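# Seat pet feeder in taped outline, scoop left outside

## Task

Get the pet feeder inside the tape outline on the table, turned so its handle tab sits at the outline's red notch, with both steel bowls resting level in the feeder's wells. The scoop has to lie entirely on the table and entirely clear of the outline. All of this must hold by itself, with no gripper keeping anything in place, when the scene is ended.

## Robot and tools

Robot: two arms, left_arm and right_arm, each ending in a parallel two-finger gripper. The fingers point along the gripper's own +z axis and close along its y axis. The reported hand position is the spot between the finger pads, roughly 1 cm short of the tips.

World frame: origin on the table surface midway between the arm bases, +x out across the table, +z up, and left_arm on the +y side. The names left and right do not correspond to sides of any image. Each result prints a state line per arm: end_effector_position (metres) and end_effector_quat_wxyz, both in this world frame. Printed positions can be slightly wrong, worse when the arm reaches far.

Rows. Every motion command uses a row of 14 numbers, each in [-1, 1], always covering both arms even if one stays still: dx, dy, dz, rx, ry, rz, opening for left_arm, then the same seven for right_arm. The first six of each arm are an offset, not a pose: they are measured in that gripper's own axes, starting from the gripper pose shown in the most recent result that reported it (before any such result in a scene, and for later calls within one reply, from where the hand is when the motion begins). A value of 1.0 equals 0.6 m of travel or 180 degrees of turning; rx, ry, rz form a single rotation vector. The opening is absolute, not an offset: +1 is fully open (0.094 m), -1 is shut. All-zero offsets are not a pause; they pull the hand back to its reference pose.

Tools.
execute_actions: actions is a list holding at most one item, or empty. An empty list just reports the current state. An item with rows (1 to 15 rows) and optional steps (1 to 15, default 15) runs that many control steps of 1/30 s; each row is the target for one step, the final row repeating if rows run out. Every row is counted from the same reference pose, not from the row before. An item with only steps (up to 300) is a wait that sends nothing new, counted from the last result, so the time spent replying is included. pictures (true/false) chooses whether camera images come back; they do by default. A rejected call sends nothing.
move: target is one 14-number row as above (offsets plus absolute openings). Each gripper travels in a straight line toward its target, both finishing together, taking 0.5 to 10 s; longer paths are cut off at 10 s. speed is the top path speed in m/s, 0.002 to 0.5, default 0.25; turning may reach twice that in rad/s. Openings are sent at the start. Paths ignore obstacles and the other arm. The extra move: line reports the outcome (done, off_target, moving, held, fault) and any limits: paced means the sent pose was clipped; held means a safety check stopped some steps, after which the arm may suddenly go much faster. Distances from each target are also given.
wait: seconds from 0 to 10; the scene runs, nothing new is sent.
zoom_image: camera (cam_head_left, cam_head_right, cam_high, cam_low, cam_left_wrist, cam_right_wrist) and region [x0, y0, x1, y1] in image pixels, origin top-left, at most 504 by 504; gives a closer view of that camera's latest image.
finished_scene: scene, the integer number of the current scene; ends and grades it, irreversibly.

Motion behaviour. Each step, the commanded pose is clamped to within 70 mm and 16 degrees of the measured pose; inverse kinematics then favours position over orientation. Far targets may need several actions; after an action the arm only continues to its last clamped pose, so read the result and send the remainder. Arms usually stop a centimetre or so short, mostly low, and repeated zero offsets can let them sag. To keep an arm still, send in a reply's first call the offset back to the wanted pose, then zeros, aiming a bit higher if it still droops. A pose unreachable line or HELD marks steps the clearance check altered or blocked. Time keeps running while a reply is being written.

Gripping. grip_measured is the measured finger gap on the command scale. To hold something, command roughly 0.03 below grip_measured; less squeezes more gently. Pads push about 50 to 62 N at most, less on very thin parts. Readings can be about 1 mm off per gripper.

Cautions. Occasional tugs may pull on held parts or nudge loose items. Never let anything fall off the table. Avoid arm-to-arm collisions or hard pressing, fast impacts, and drops; a faster move or a target set deeper past contact presses harder. Holding loads heats motors: MOTOR HOT appears at 75 °C, 90 °C halts that arm for 10 s, 100 °C makes it go limp and drop; these show as OVER-TEMPERATURE FAULT lines. Release objects and confirm they stay put before ending.

Cameras: the six listed above, all 504x504, with calibration given in OpenCV conventions (K, distortion, T_world_to_cam); wrist camera poses follow their arm's joints.

Each tool is called after ">>>" as name(argument=value, ...), one argument or row to a line, values as JSON.

## Session

>>> execute_actions(
  actions=[],
)

Scene clock: 0.00 s of 5400.00 s.
left_arm: end_effector_position=(+0.4534, +0.5088, +0.1777) grip_measured=+1.000 end_effector_quat_wxyz=(+0.719, +0.118, +0.684, +0.036) | right_arm: end_effector_position=(+0.0680, +0.2997, +0.3292) grip_measured=+1.000 end_effector_quat_wxyz=(-0.041, -0.035, +0.852, +0.521)
Joint positions: left_arm=[0.536 1.851 0.663 1.242 0.838 0.18  0.094] | right_arm=[ 1.207  2.072  2.21  -0.629 -0.277  1.463  0.094]
Joint velocities: left_arm=[ 0.007 -0.002 -0.002 -0.022 -0.022 -0.066  0.   ] | right_arm=[-0.012 -0.002 -0.017 -0.037  0.007 -0.022  0.   ]
Hand target (left_arm): +0.454, +0.509, +0.179; +0.719, +0.117, +0.685, +0.035
Hand target (right_arm): +0.068, +0.298, +0.331; -0.040, -0.037, +0.853, +0.519

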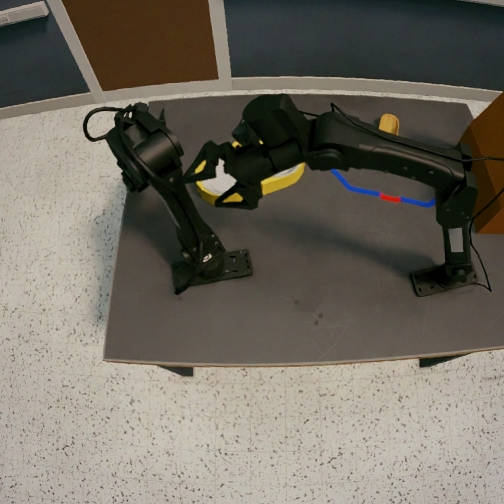

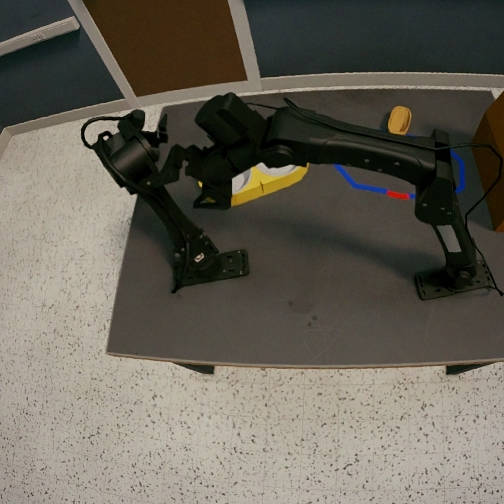

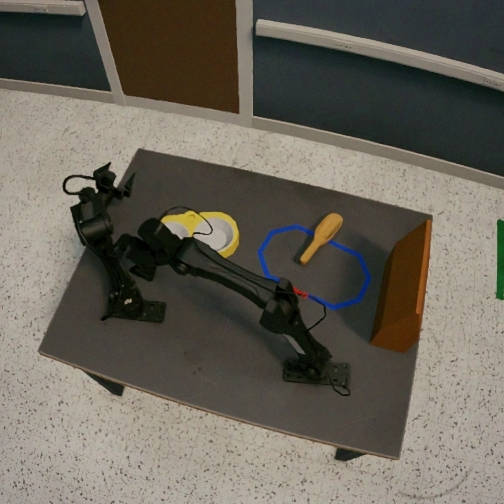

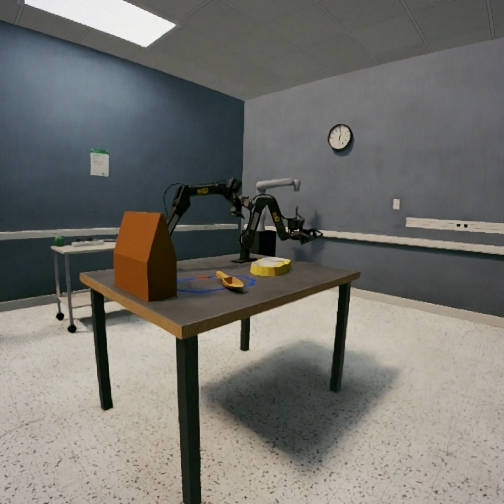

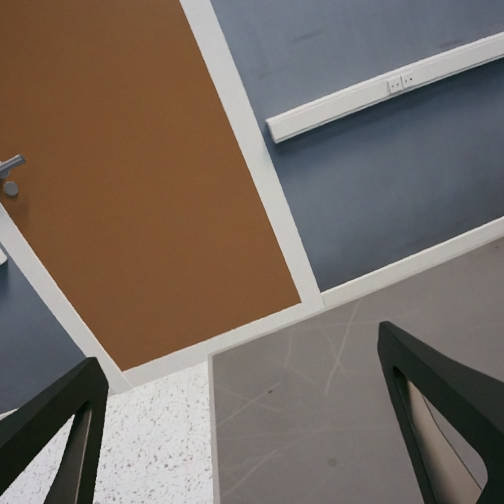

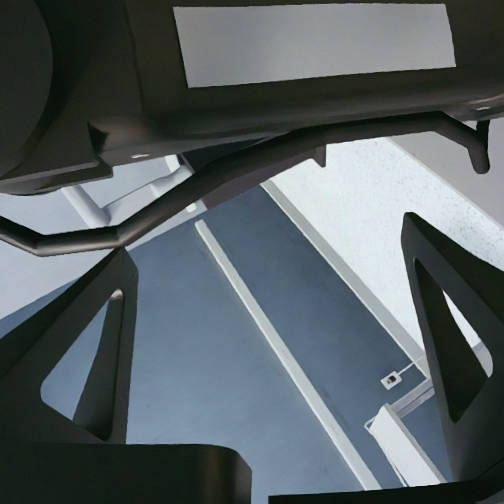

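>>> move(
  target=[0,0,0,0,0,0,1,-0.1,-0.5,-0.68,0.349,-0.027,0.023,1],
)

>>> zoom_image(
  camera="cam_high",
  region=[130,150,400,330],
)

>>> zoom_image(
  camera="cam_head_left",
  region=[170,100,350,230],
)

Scene clock: 8.27 s of 5400.00 s.
left_arm: end_effector_position=(+0.4534, +0.5088, +0.1777) grip_measured=+1.000 end_effector_quat_wxyz=(+0.719, +0.118, +0.684, +0.036) | right_arm: end_effector_position=(+0.1900, -0.1845, +0.2486) grip_measured=+1.000 end_effector_quat_wxyz=(+0.121, +0.001, +0.990, +0.067)
Joint positions: left_arm=[0.536 1.851 0.663 1.242 0.838 0.18  0.094] | right_arm=[ 0.357  1.213  1.476 -1.557  0.007  0.53   0.094]
Joint velocities: left_arm=[-0.017  0.012  0.032 -0.037 -0.066  0.022  0.   ] | right_arm=[ 0.002 -0.002  0.012 -0.022 -0.051  0.007  0.   ]
Hand target (left_arm): +0.453, +0.509, +0.178; +0.719, +0.118, +0.684, +0.036
Hand target (right_arm): +0.186, -0.191, +0.247; +0.121, -0.000, +0.991, +0.058
Off the commanded pose (left_arm): 0.000 m, 0 deg.
Off the commanded pose (right_arm): 0.016 m, 16 deg.
joint sent to its limit (right arm) — the command would take joint 4 (wrist pitch) past its lower limit, so that joint was sent only as far as its limit.
After step 90, 2.37 s passed at rest.
move: off_target (right_arm); limits=paced
camera_calibration (this result's frames):
cam_right_wrist: T_world_to_cam=[[-0.155127, -0.973208, -0.169713, -0.107394], [-0.82332, 0.0324191, 0.566651, 0.0235515], [-0.545967, 0.227631, -0.80629, 0.474022], [0, 0, 0, 1]] pos_world=[0.261531, -0.213182, 0.350628]

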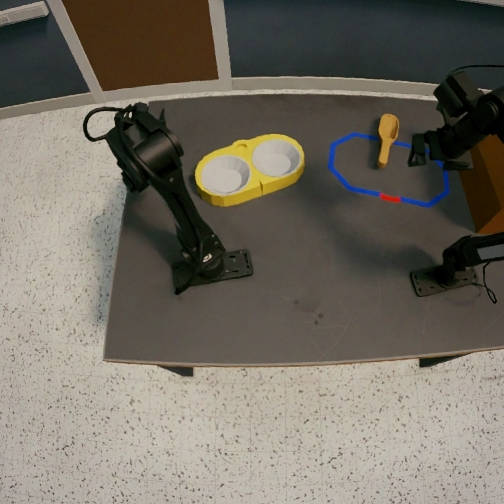

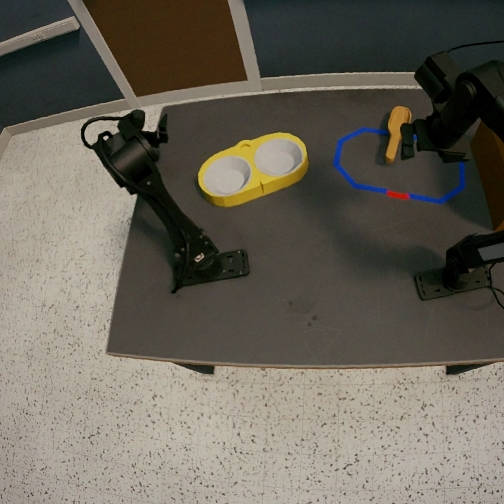

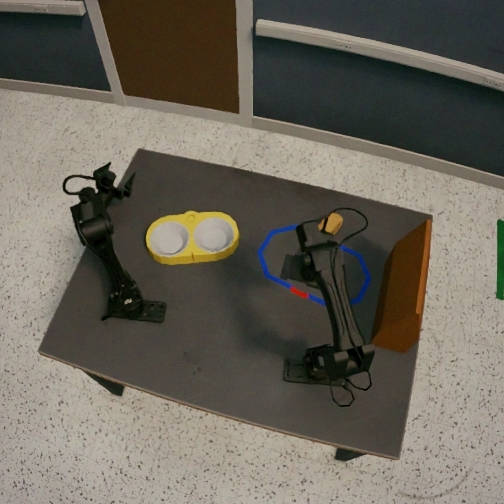

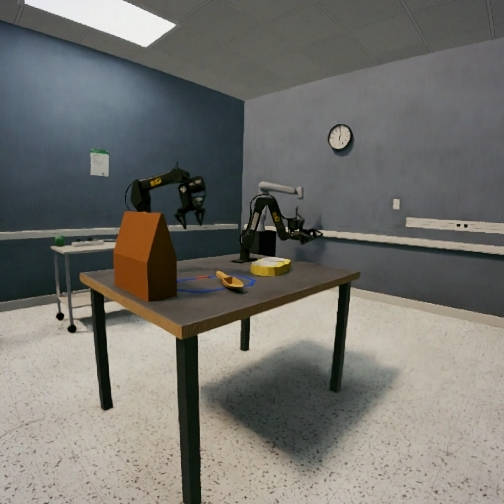

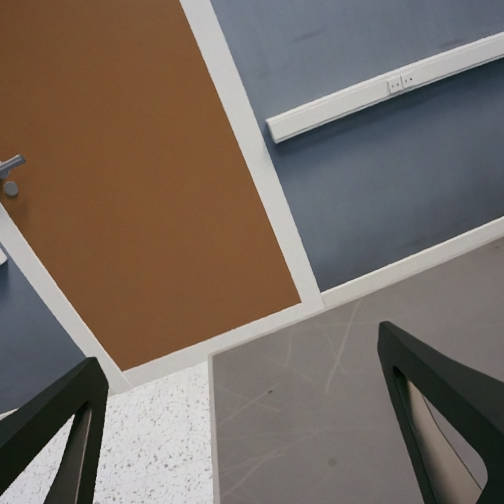

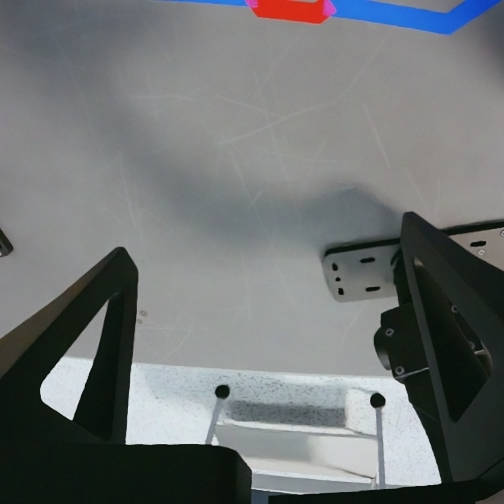

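Region (130, 150, 400, 330) of cam_high's 504x504 image, scaled by 1.867, with more detail than that image has.

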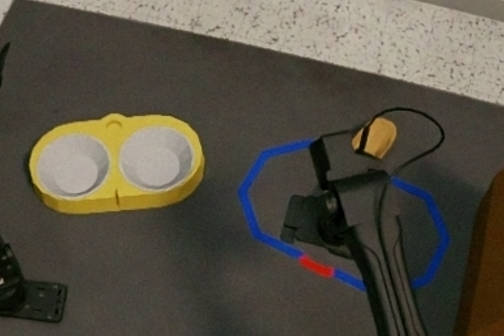

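Region (170, 100, 350, 230) of cam_head_left's 504x504 image, scaled by 2.800, with more detail than that image has.

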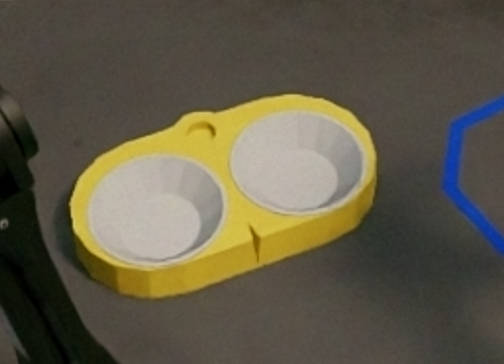

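>>> move(
  target=[-0.04,-0.4,-0.022,0.319,0.417,0.212,-0.2,-0.267,0,0.358,0.043,0.077,0.094,0.3],
)

Scene clock: 24.43 s of 5400.00 s.
left_arm: end_effector_position=(+0.4101, +0.2732, +0.1393) grip_measured=-0.198 end_effector_quat_wxyz=(-0.010, +0.560, +0.829, +0.005) | right_arm: end_effector_position=(+0.3928, -0.1524, +0.0746) grip_measured=+0.303 end_effector_quat_wxyz=(-0.008, +0.137, +0.991, +0.011)
Joint positions: left_arm=[-0.334  1.972  1.836 -1.448 -0.017  1.036  0.038] | right_arm=[ 0.163  2.146  1.838 -1.267 -0.026  0.608  0.061]
Joint velocities: left_arm=[-0.027 -0.012  0.007 -0.095 -0.007 -0.007 -0.001] | right_arm=[ 0.002 -0.002 -0.012 -0.007 -0.022  0.051  0.   ]
Hand target (left_arm): +0.412, +0.272, +0.143; -0.009, +0.557, +0.831, +0.008
Hand target (right_arm): +0.395, -0.155, +0.077; -0.009, +0.145, +0.989, +0.013
Off the commanded pose (left_arm): 0.009 m, 2 deg.
Off the commanded pose (right_arm): 0.010 m, 1 deg.
After step 90, 8.93 s passed at rest.
move: done
camera_calibration (this result's frames):
cam_left_wrist: T_world_to_cam=[[-0.968728, -0.242862, 0.0508387, 0.45125], [-0.183128, 0.838047, 0.513946, -0.186854], [-0.167423, 0.488564, -0.856314, 0.174176], [0, 0, 0, 1]] pos_world=[0.432081, 0.181088, 0.222241]
cam_right_wrist: T_world_to_cam=[[-0.433522, -0.901047, -0.0131462, 0.0344164], [-0.59806, 0.276772, 0.752145, 0.222907], [-0.674079, 0.333934, -0.658867, 0.492623], [0, 0, 0, 1]] pos_world=[0.480299, -0.195187, 0.157367]

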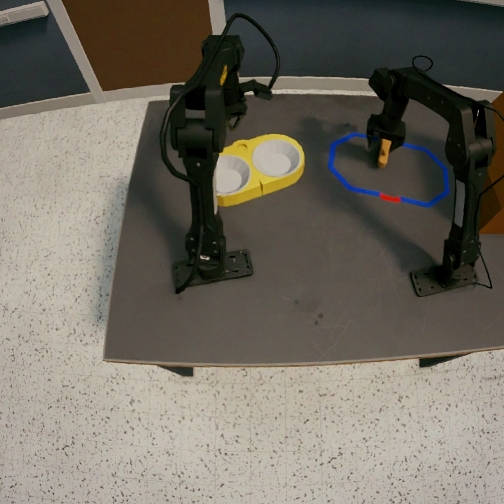

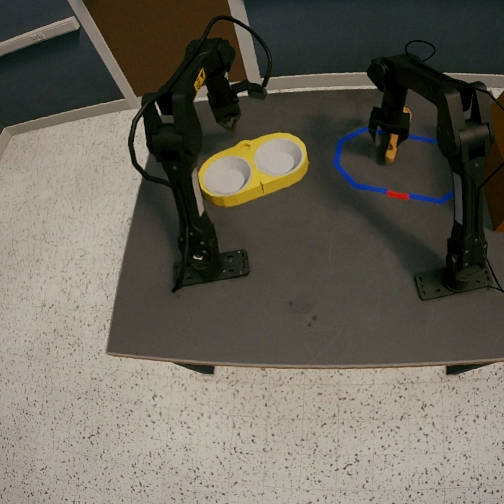

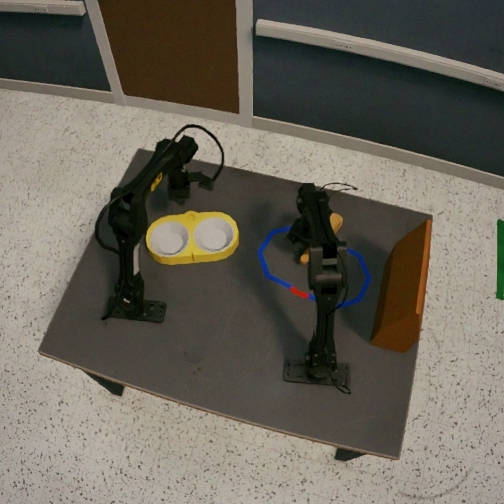

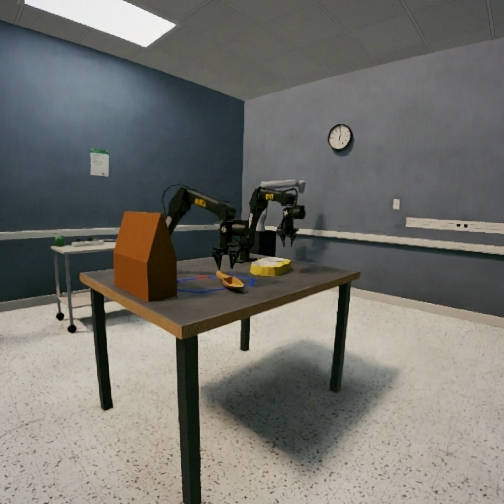

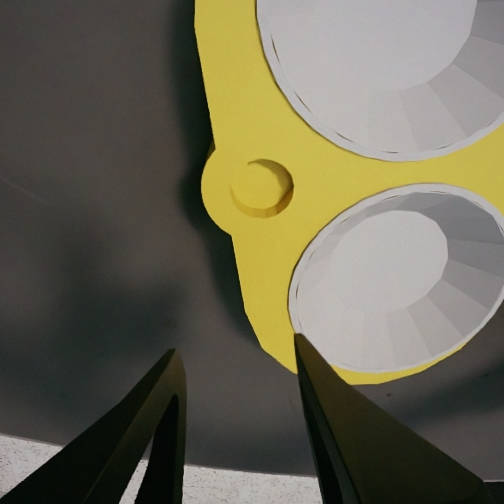

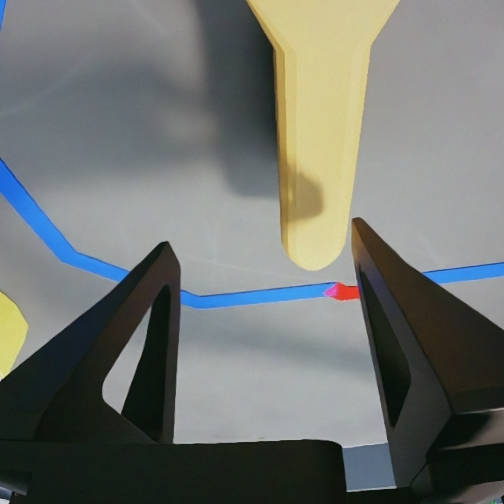

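>>> move(
  target=[-0.043,0.006,0.1,0,0,0,-0.2,-0.03,-0.042,0.03,0,0,0,0.3],
)

>>> move(
  target=[0,0,0,0,0,0,-0.2,0,0,0.055,0,0,0,0.3],
  speed=0.08,
)

Scene clock: 29.27 s of 5400.00 s.
left_arm: end_effector_position=(+0.4231, +0.2544, +0.0793) grip_measured=-0.198 end_effector_quat_wxyz=(-0.013, +0.562, +0.827, +0.004) | right_arm: end_effector_position=(+0.4042, -0.1794, +0.0651) grip_measured=+0.303 end_effector_quat_wxyz=(-0.001, +0.139, +0.990, +0.014)
Joint positions: left_arm=[-0.377  2.045  1.702 -1.248 -0.017  0.998  0.038] | right_arm=[ 0.092  2.146  1.801 -1.215 -0.026  0.543  0.061]
Joint velocities: left_arm=[-0.002  0.012  0.007  0.066  0.037  0.007 -0.001] | right_arm=[ 0.007  0.002  0.007 -0.081 -0.081 -0.007  0.   ]
Hand target (left_arm): +0.423, +0.252, +0.079; -0.011, +0.560, +0.829, +0.005
Hand target (right_arm): +0.403, -0.181, +0.056; -0.008, +0.136, +0.991, +0.010
Off the commanded pose (left_arm): 0.003 m, 0 deg.
Off the commanded pose (right_arm): 0.010 m, 1 deg.
After step 90, 0.83 s passed at rest.
move: done
camera_calibration (this result's frames):
cam_left_wrist: T_world_to_cam=[[-0.96967, -0.238138, 0.0550547, 0.46125], [-0.176475, 0.837968, 0.516397, -0.14086], [-0.169108, 0.491019, -0.854578, 0.134063], [0, 0, 0, 1]] pos_world=[0.445074, 0.16205, 0.161913]
cam_right_wrist: T_world_to_cam=[[-0.438075, -0.898631, -0.0235002, 0.0178714], [-0.607642, 0.276753, 0.744432, 0.248714], [-0.662466, 0.340397, -0.667285, 0.500104], [0, 0, 0, 1]] pos_world=[0.49026, -0.223006, 0.148981]

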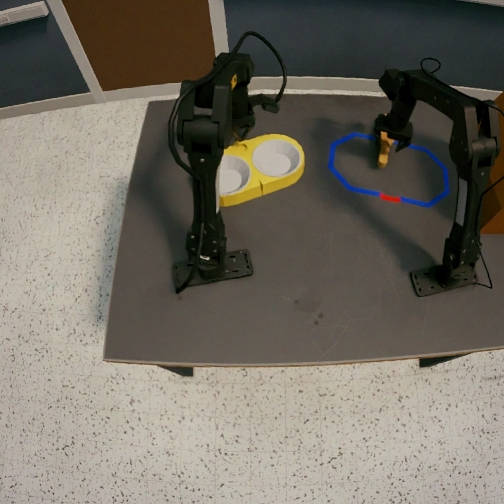

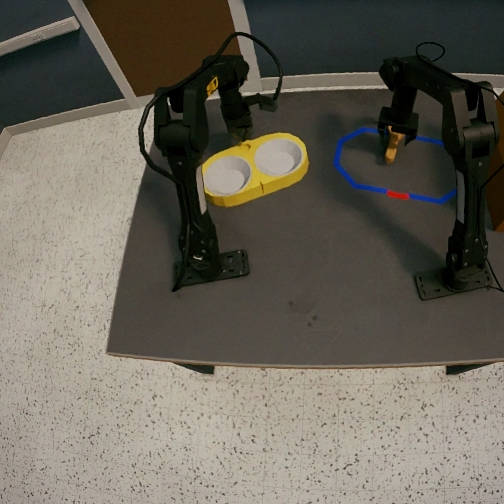

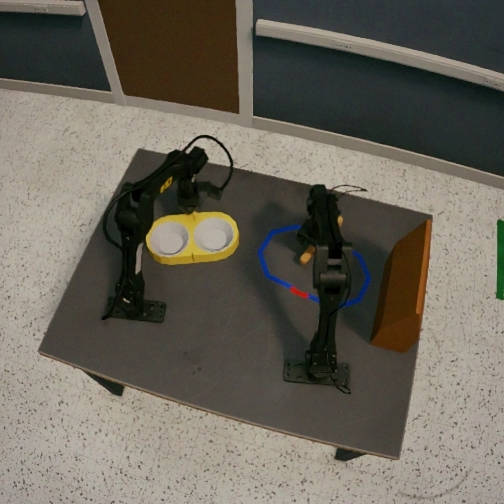

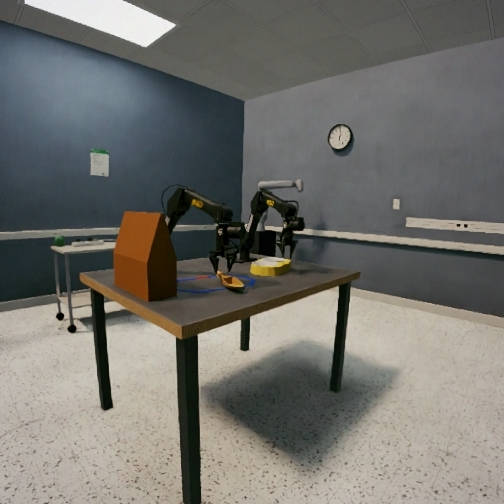

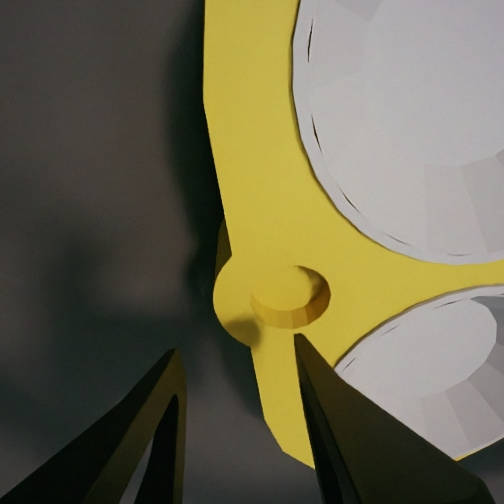

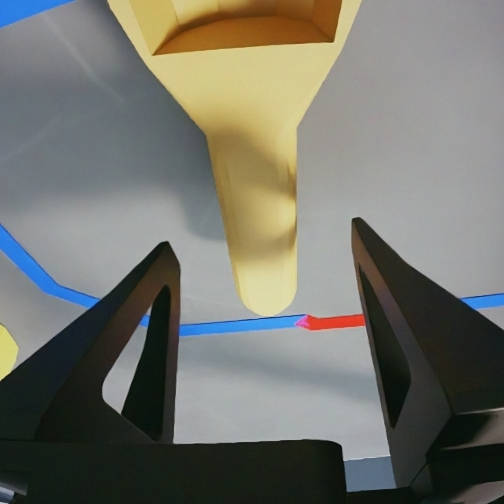

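Scene clock: 30.20 s of 5400.00 s.
left_arm: end_effector_position=(+0.4232, +0.2544, +0.0793) grip_measured=-0.198 end_effector_quat_wxyz=(-0.012, +0.562, +0.827, +0.004) | right_arm: end_effector_position=(+0.4052, -0.1791, +0.0381) grip_measured=+0.303 end_effector_quat_wxyz=(+0.002, +0.139, +0.990, +0.015)
Joint positions: left_arm=[-0.377  2.045  1.702 -1.247 -0.017  0.998  0.038] | right_arm=[ 0.092  2.162  1.717 -1.11  -0.026  0.543  0.061]
Joint velocities: left_arm=[-0.007  0.017 -0.007 -0.022 -0.022  0.022 -0.001] | right_arm=[-0.007  0.007 -0.017  0.037 -0.022 -0.007  0.   ]
Hand target (left_arm): +0.423, +0.254, +0.079; -0.012, +0.562, +0.827, +0.004
Hand target (right_arm): +0.404, -0.178, +0.032; -0.001, +0.139, +0.990, +0.014
Off the commanded pose (left_arm): 0.000 m, 0 deg.
Off the commanded pose (right_arm): 0.006 m, 0 deg.
move: done
camera_calibration (this result's frames):
cam_left_wrist: T_world_to_cam=[[-0.96969, -0.238134, 0.0547094, 0.461371], [-0.176668, 0.838006, 0.516269, -0.140745], [-0.168788, 0.490956, -0.854677, 0.133975], [0, 0, 0, 1]] pos_world=[0.445136, 0.162037, 0.161926]
cam_right_wrist: T_world_to_cam=[[-0.437925, -0.898591, -0.0275092, 0.0180437], [-0.61202, 0.275573, 0.741277, 0.271095], [-0.658524, 0.34146, -0.670635, 0.481364], [0, 0, 0, 1]] pos_world=[0.490807, -0.222859, 0.12236]

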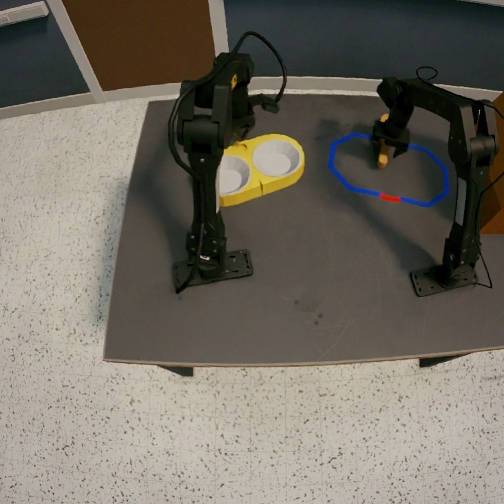

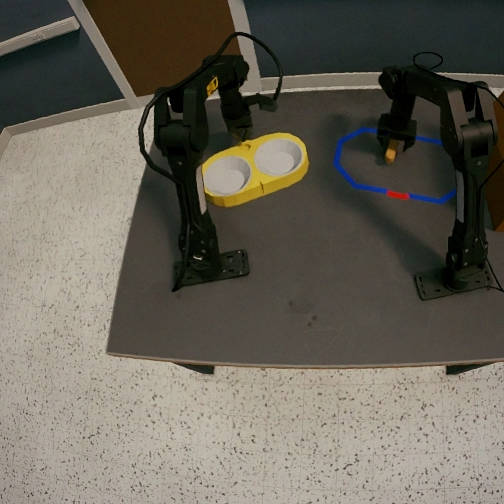

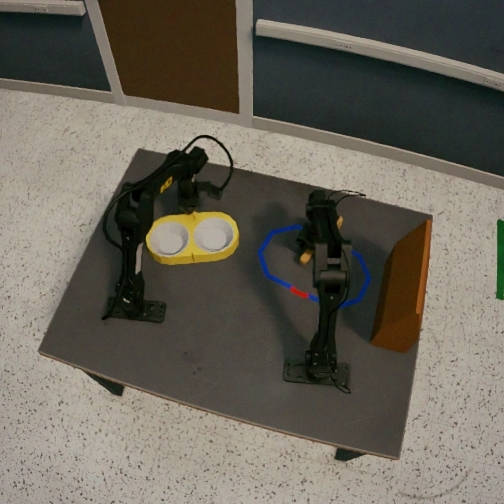

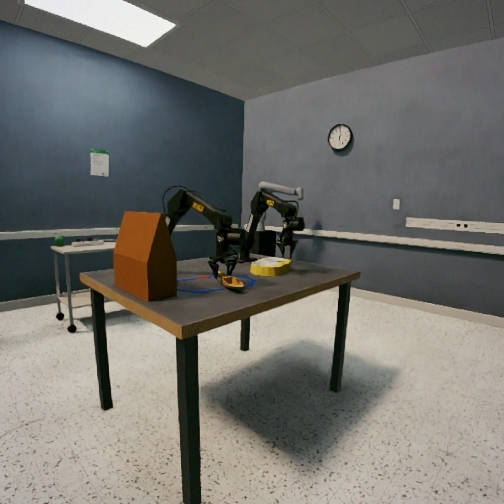

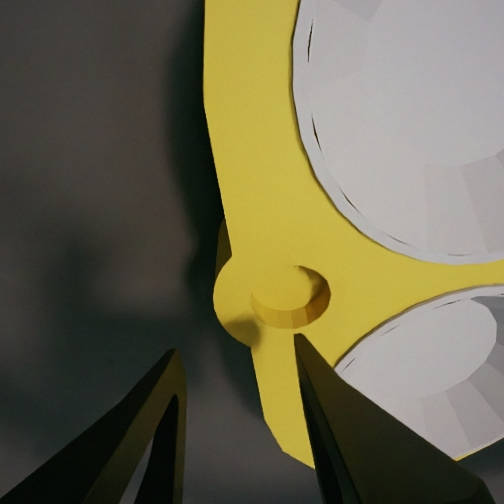

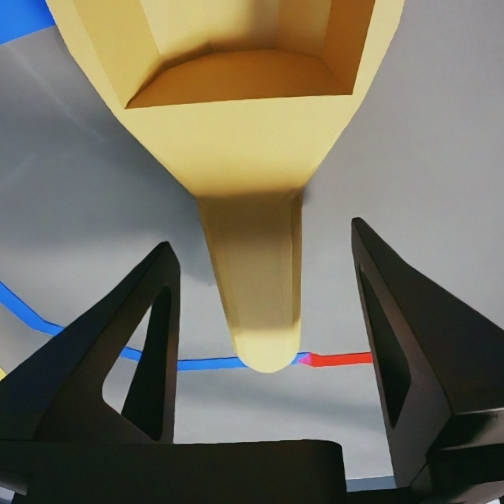

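>>> move(
  target=[-0.006,0,0.055,0,0,0,-0.2,0.02,0.005,0.04,0,0,0,0.3],
  speed=0.05,
)

>>> move(
  target=[0,-0.006,0,0,0,0,-0.85,0,0,0,0,0,0,-0.65],
  speed=0.05,
)

Scene clock: 33.43 s of 5400.00 s.
left_arm: end_effector_position=(+0.4270, +0.2536, +0.0516) grip_measured=-0.198 end_effector_quat_wxyz=(-0.008, +0.562, +0.827, +0.006) | right_arm: end_effector_position=(+0.3945, -0.1761, +0.0157) grip_measured=+0.303 end_effector_quat_wxyz=(-0.004, +0.141, +0.990, +0.011)
Joint positions: left_arm=[-0.377  2.067  1.623 -1.137 -0.017  0.998  0.038] | right_arm=[ 0.107  2.162  1.625 -1.033 -0.024  0.56   0.061]
Joint velocities: left_arm=[ 0.002  0.017  0.002 -0.11   0.051 -0.007  0.001] | right_arm=[ 0.002 -0.002 -0.002 -0.022  0.007 -0.007 -0.   ]
Hand target (left_arm): +0.424, +0.252, +0.046; -0.012, +0.562, +0.827, +0.004
Hand target (right_arm): +0.395, -0.172, +0.014; +0.002, +0.139, +0.990, +0.015
Off the commanded pose (left_arm): 0.006 m, 1 deg.
Off the commanded pose (right_arm): 0.004 m, 1 deg.
move: done
camera_calibration (this result's frames):
cam_left_wrist: T_world_to_cam=[[-0.970196, -0.238034, 0.0453834, 0.466985], [-0.181867, 0.839033, 0.512784, -0.123026], [-0.160139, 0.489248, -0.857317, 0.108151], [0, 0, 0, 1]] pos_world=[0.448012, 0.161469, 0.134612]
cam_right_wrist: T_world_to_cam=[[-0.440645, -0.897533, -0.0163213, 0.0164962], [-0.60056, 0.281235, 0.748489, 0.2767], [-0.667203, 0.33962, -0.662947, 0.461269], [0, 0, 0, 1]] pos_world=[0.481204, -0.219668, 0.0989593]

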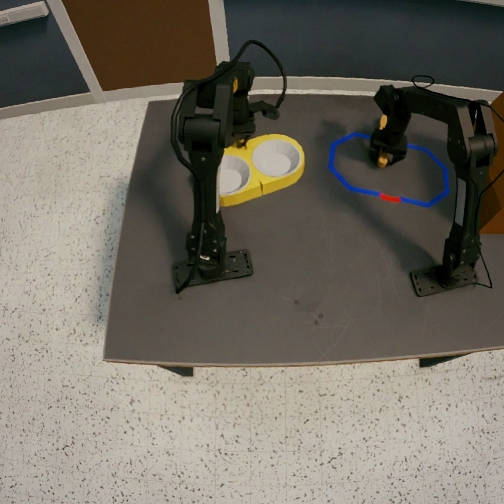

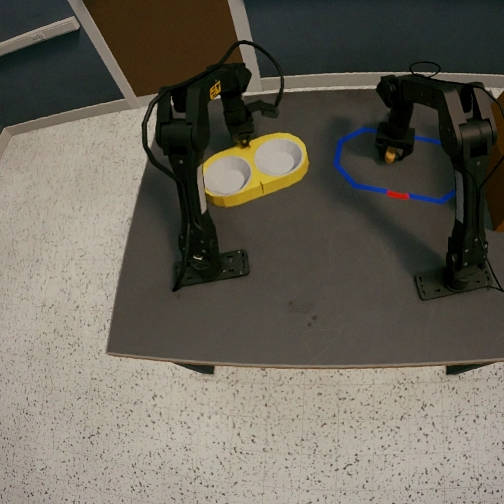

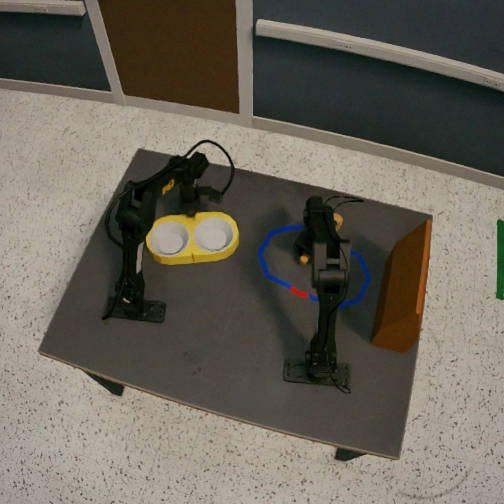

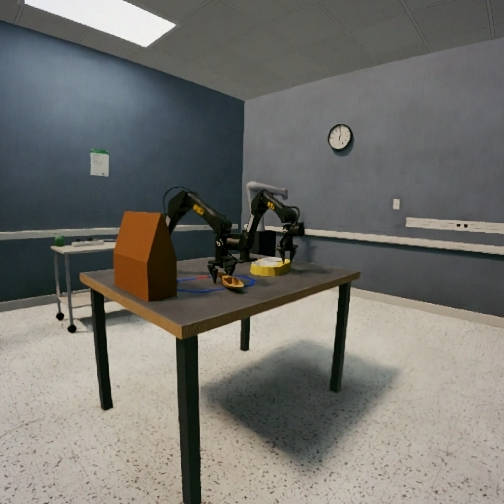

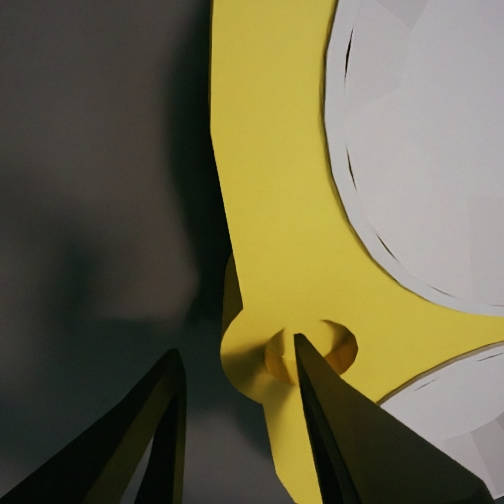

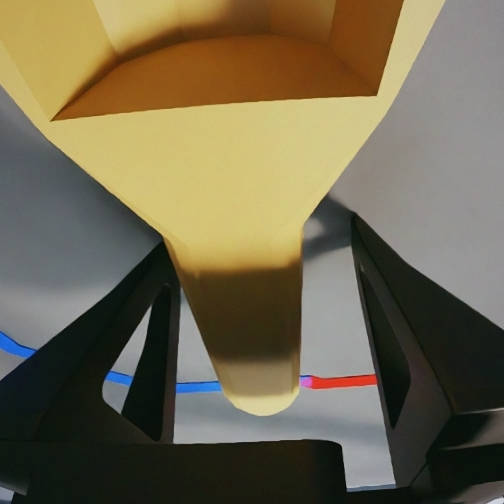

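Scene clock: 34.13 s of 5400.00 s.
left_arm: end_effector_position=(+0.4273, +0.2534, +0.0545) grip_measured=-0.848 end_effector_quat_wxyz=(-0.004, +0.563, +0.827, +0.007) | right_arm: end_effector_position=(+0.3945, -0.1760, +0.0157) grip_measured=-0.470 end_effector_quat_wxyz=(-0.005, +0.140, +0.990, +0.012)
Joint positions: left_arm=[-0.377  2.059  1.624 -1.138 -0.016  1.     0.007] | right_arm=[ 0.107  2.162  1.625 -1.033 -0.025  0.56   0.025]
Joint velocities: left_arm=[ 0.007 -0.012 -0.007 -0.007 -0.007  0.066 -0.   ] | right_arm=[-0.022  0.002  0.012 -0.051  0.037 -0.022 -0.002]
Hand target (left_arm): +0.423, +0.252, +0.051; -0.008, +0.562, +0.827, +0.006
Hand target (right_arm): +0.395, -0.176, +0.016; -0.005, +0.141, +0.990, +0.012
Off the commanded pose (left_arm): 0.005 m, 0 deg.
Off the commanded pose (right_arm): 0.000 m, 0 deg.
move: done
camera_calibration (this result's frames):
cam_left_wrist: T_world_to_cam=[[-0.971012, -0.235715, 0.0396812, 0.467234], [-0.183261, 0.840706, 0.509537, -0.123888], [-0.153466, 0.487495, -0.859533, 0.108608], [0, 0, 0, 1]] pos_world=[0.447654, 0.161342, 0.137937]
cam_right_wrist: T_world_to_cam=[[-0.440304, -0.897695, -0.0166105, 0.0163881], [-0.600595, 0.280729, 0.74865, 0.276592], [-0.667396, 0.33961, -0.662758, 0.461307], [0, 0, 0, 1]] pos_world=[0.48121, -0.2196, 0.0989367]

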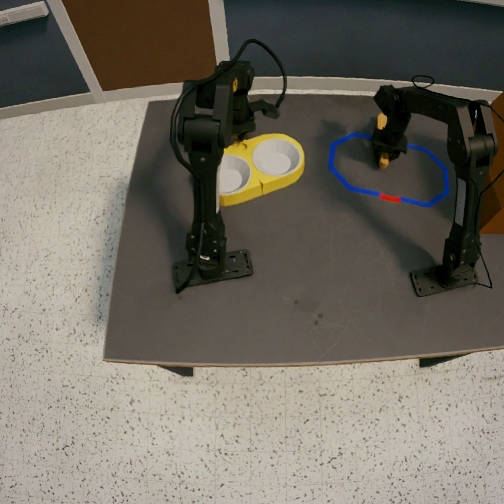

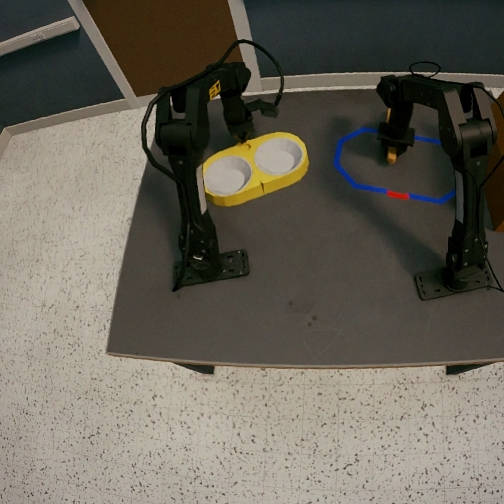

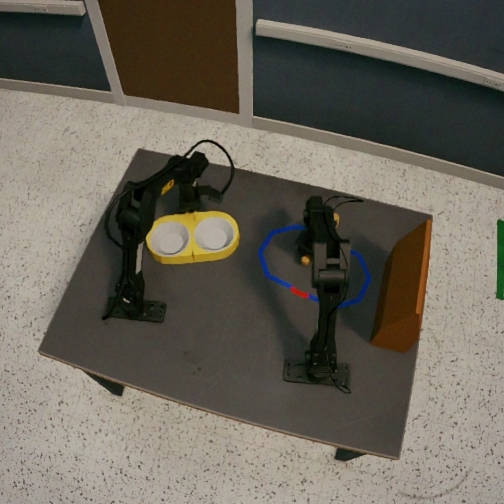

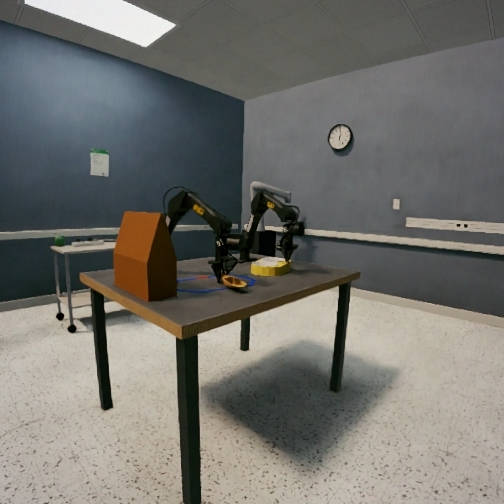

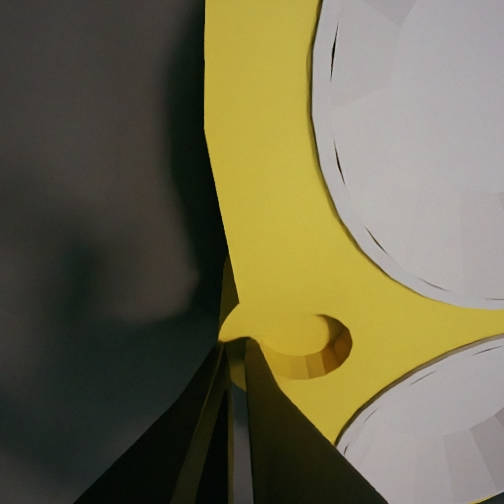

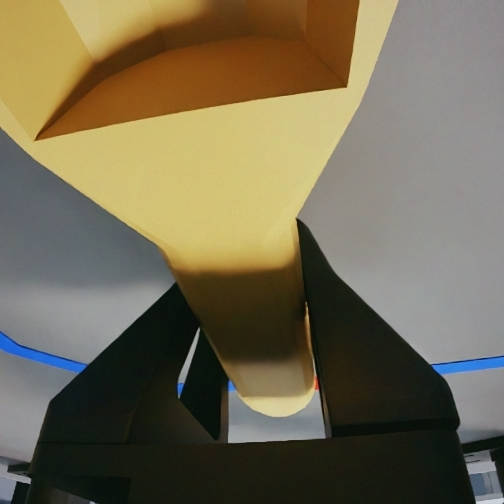

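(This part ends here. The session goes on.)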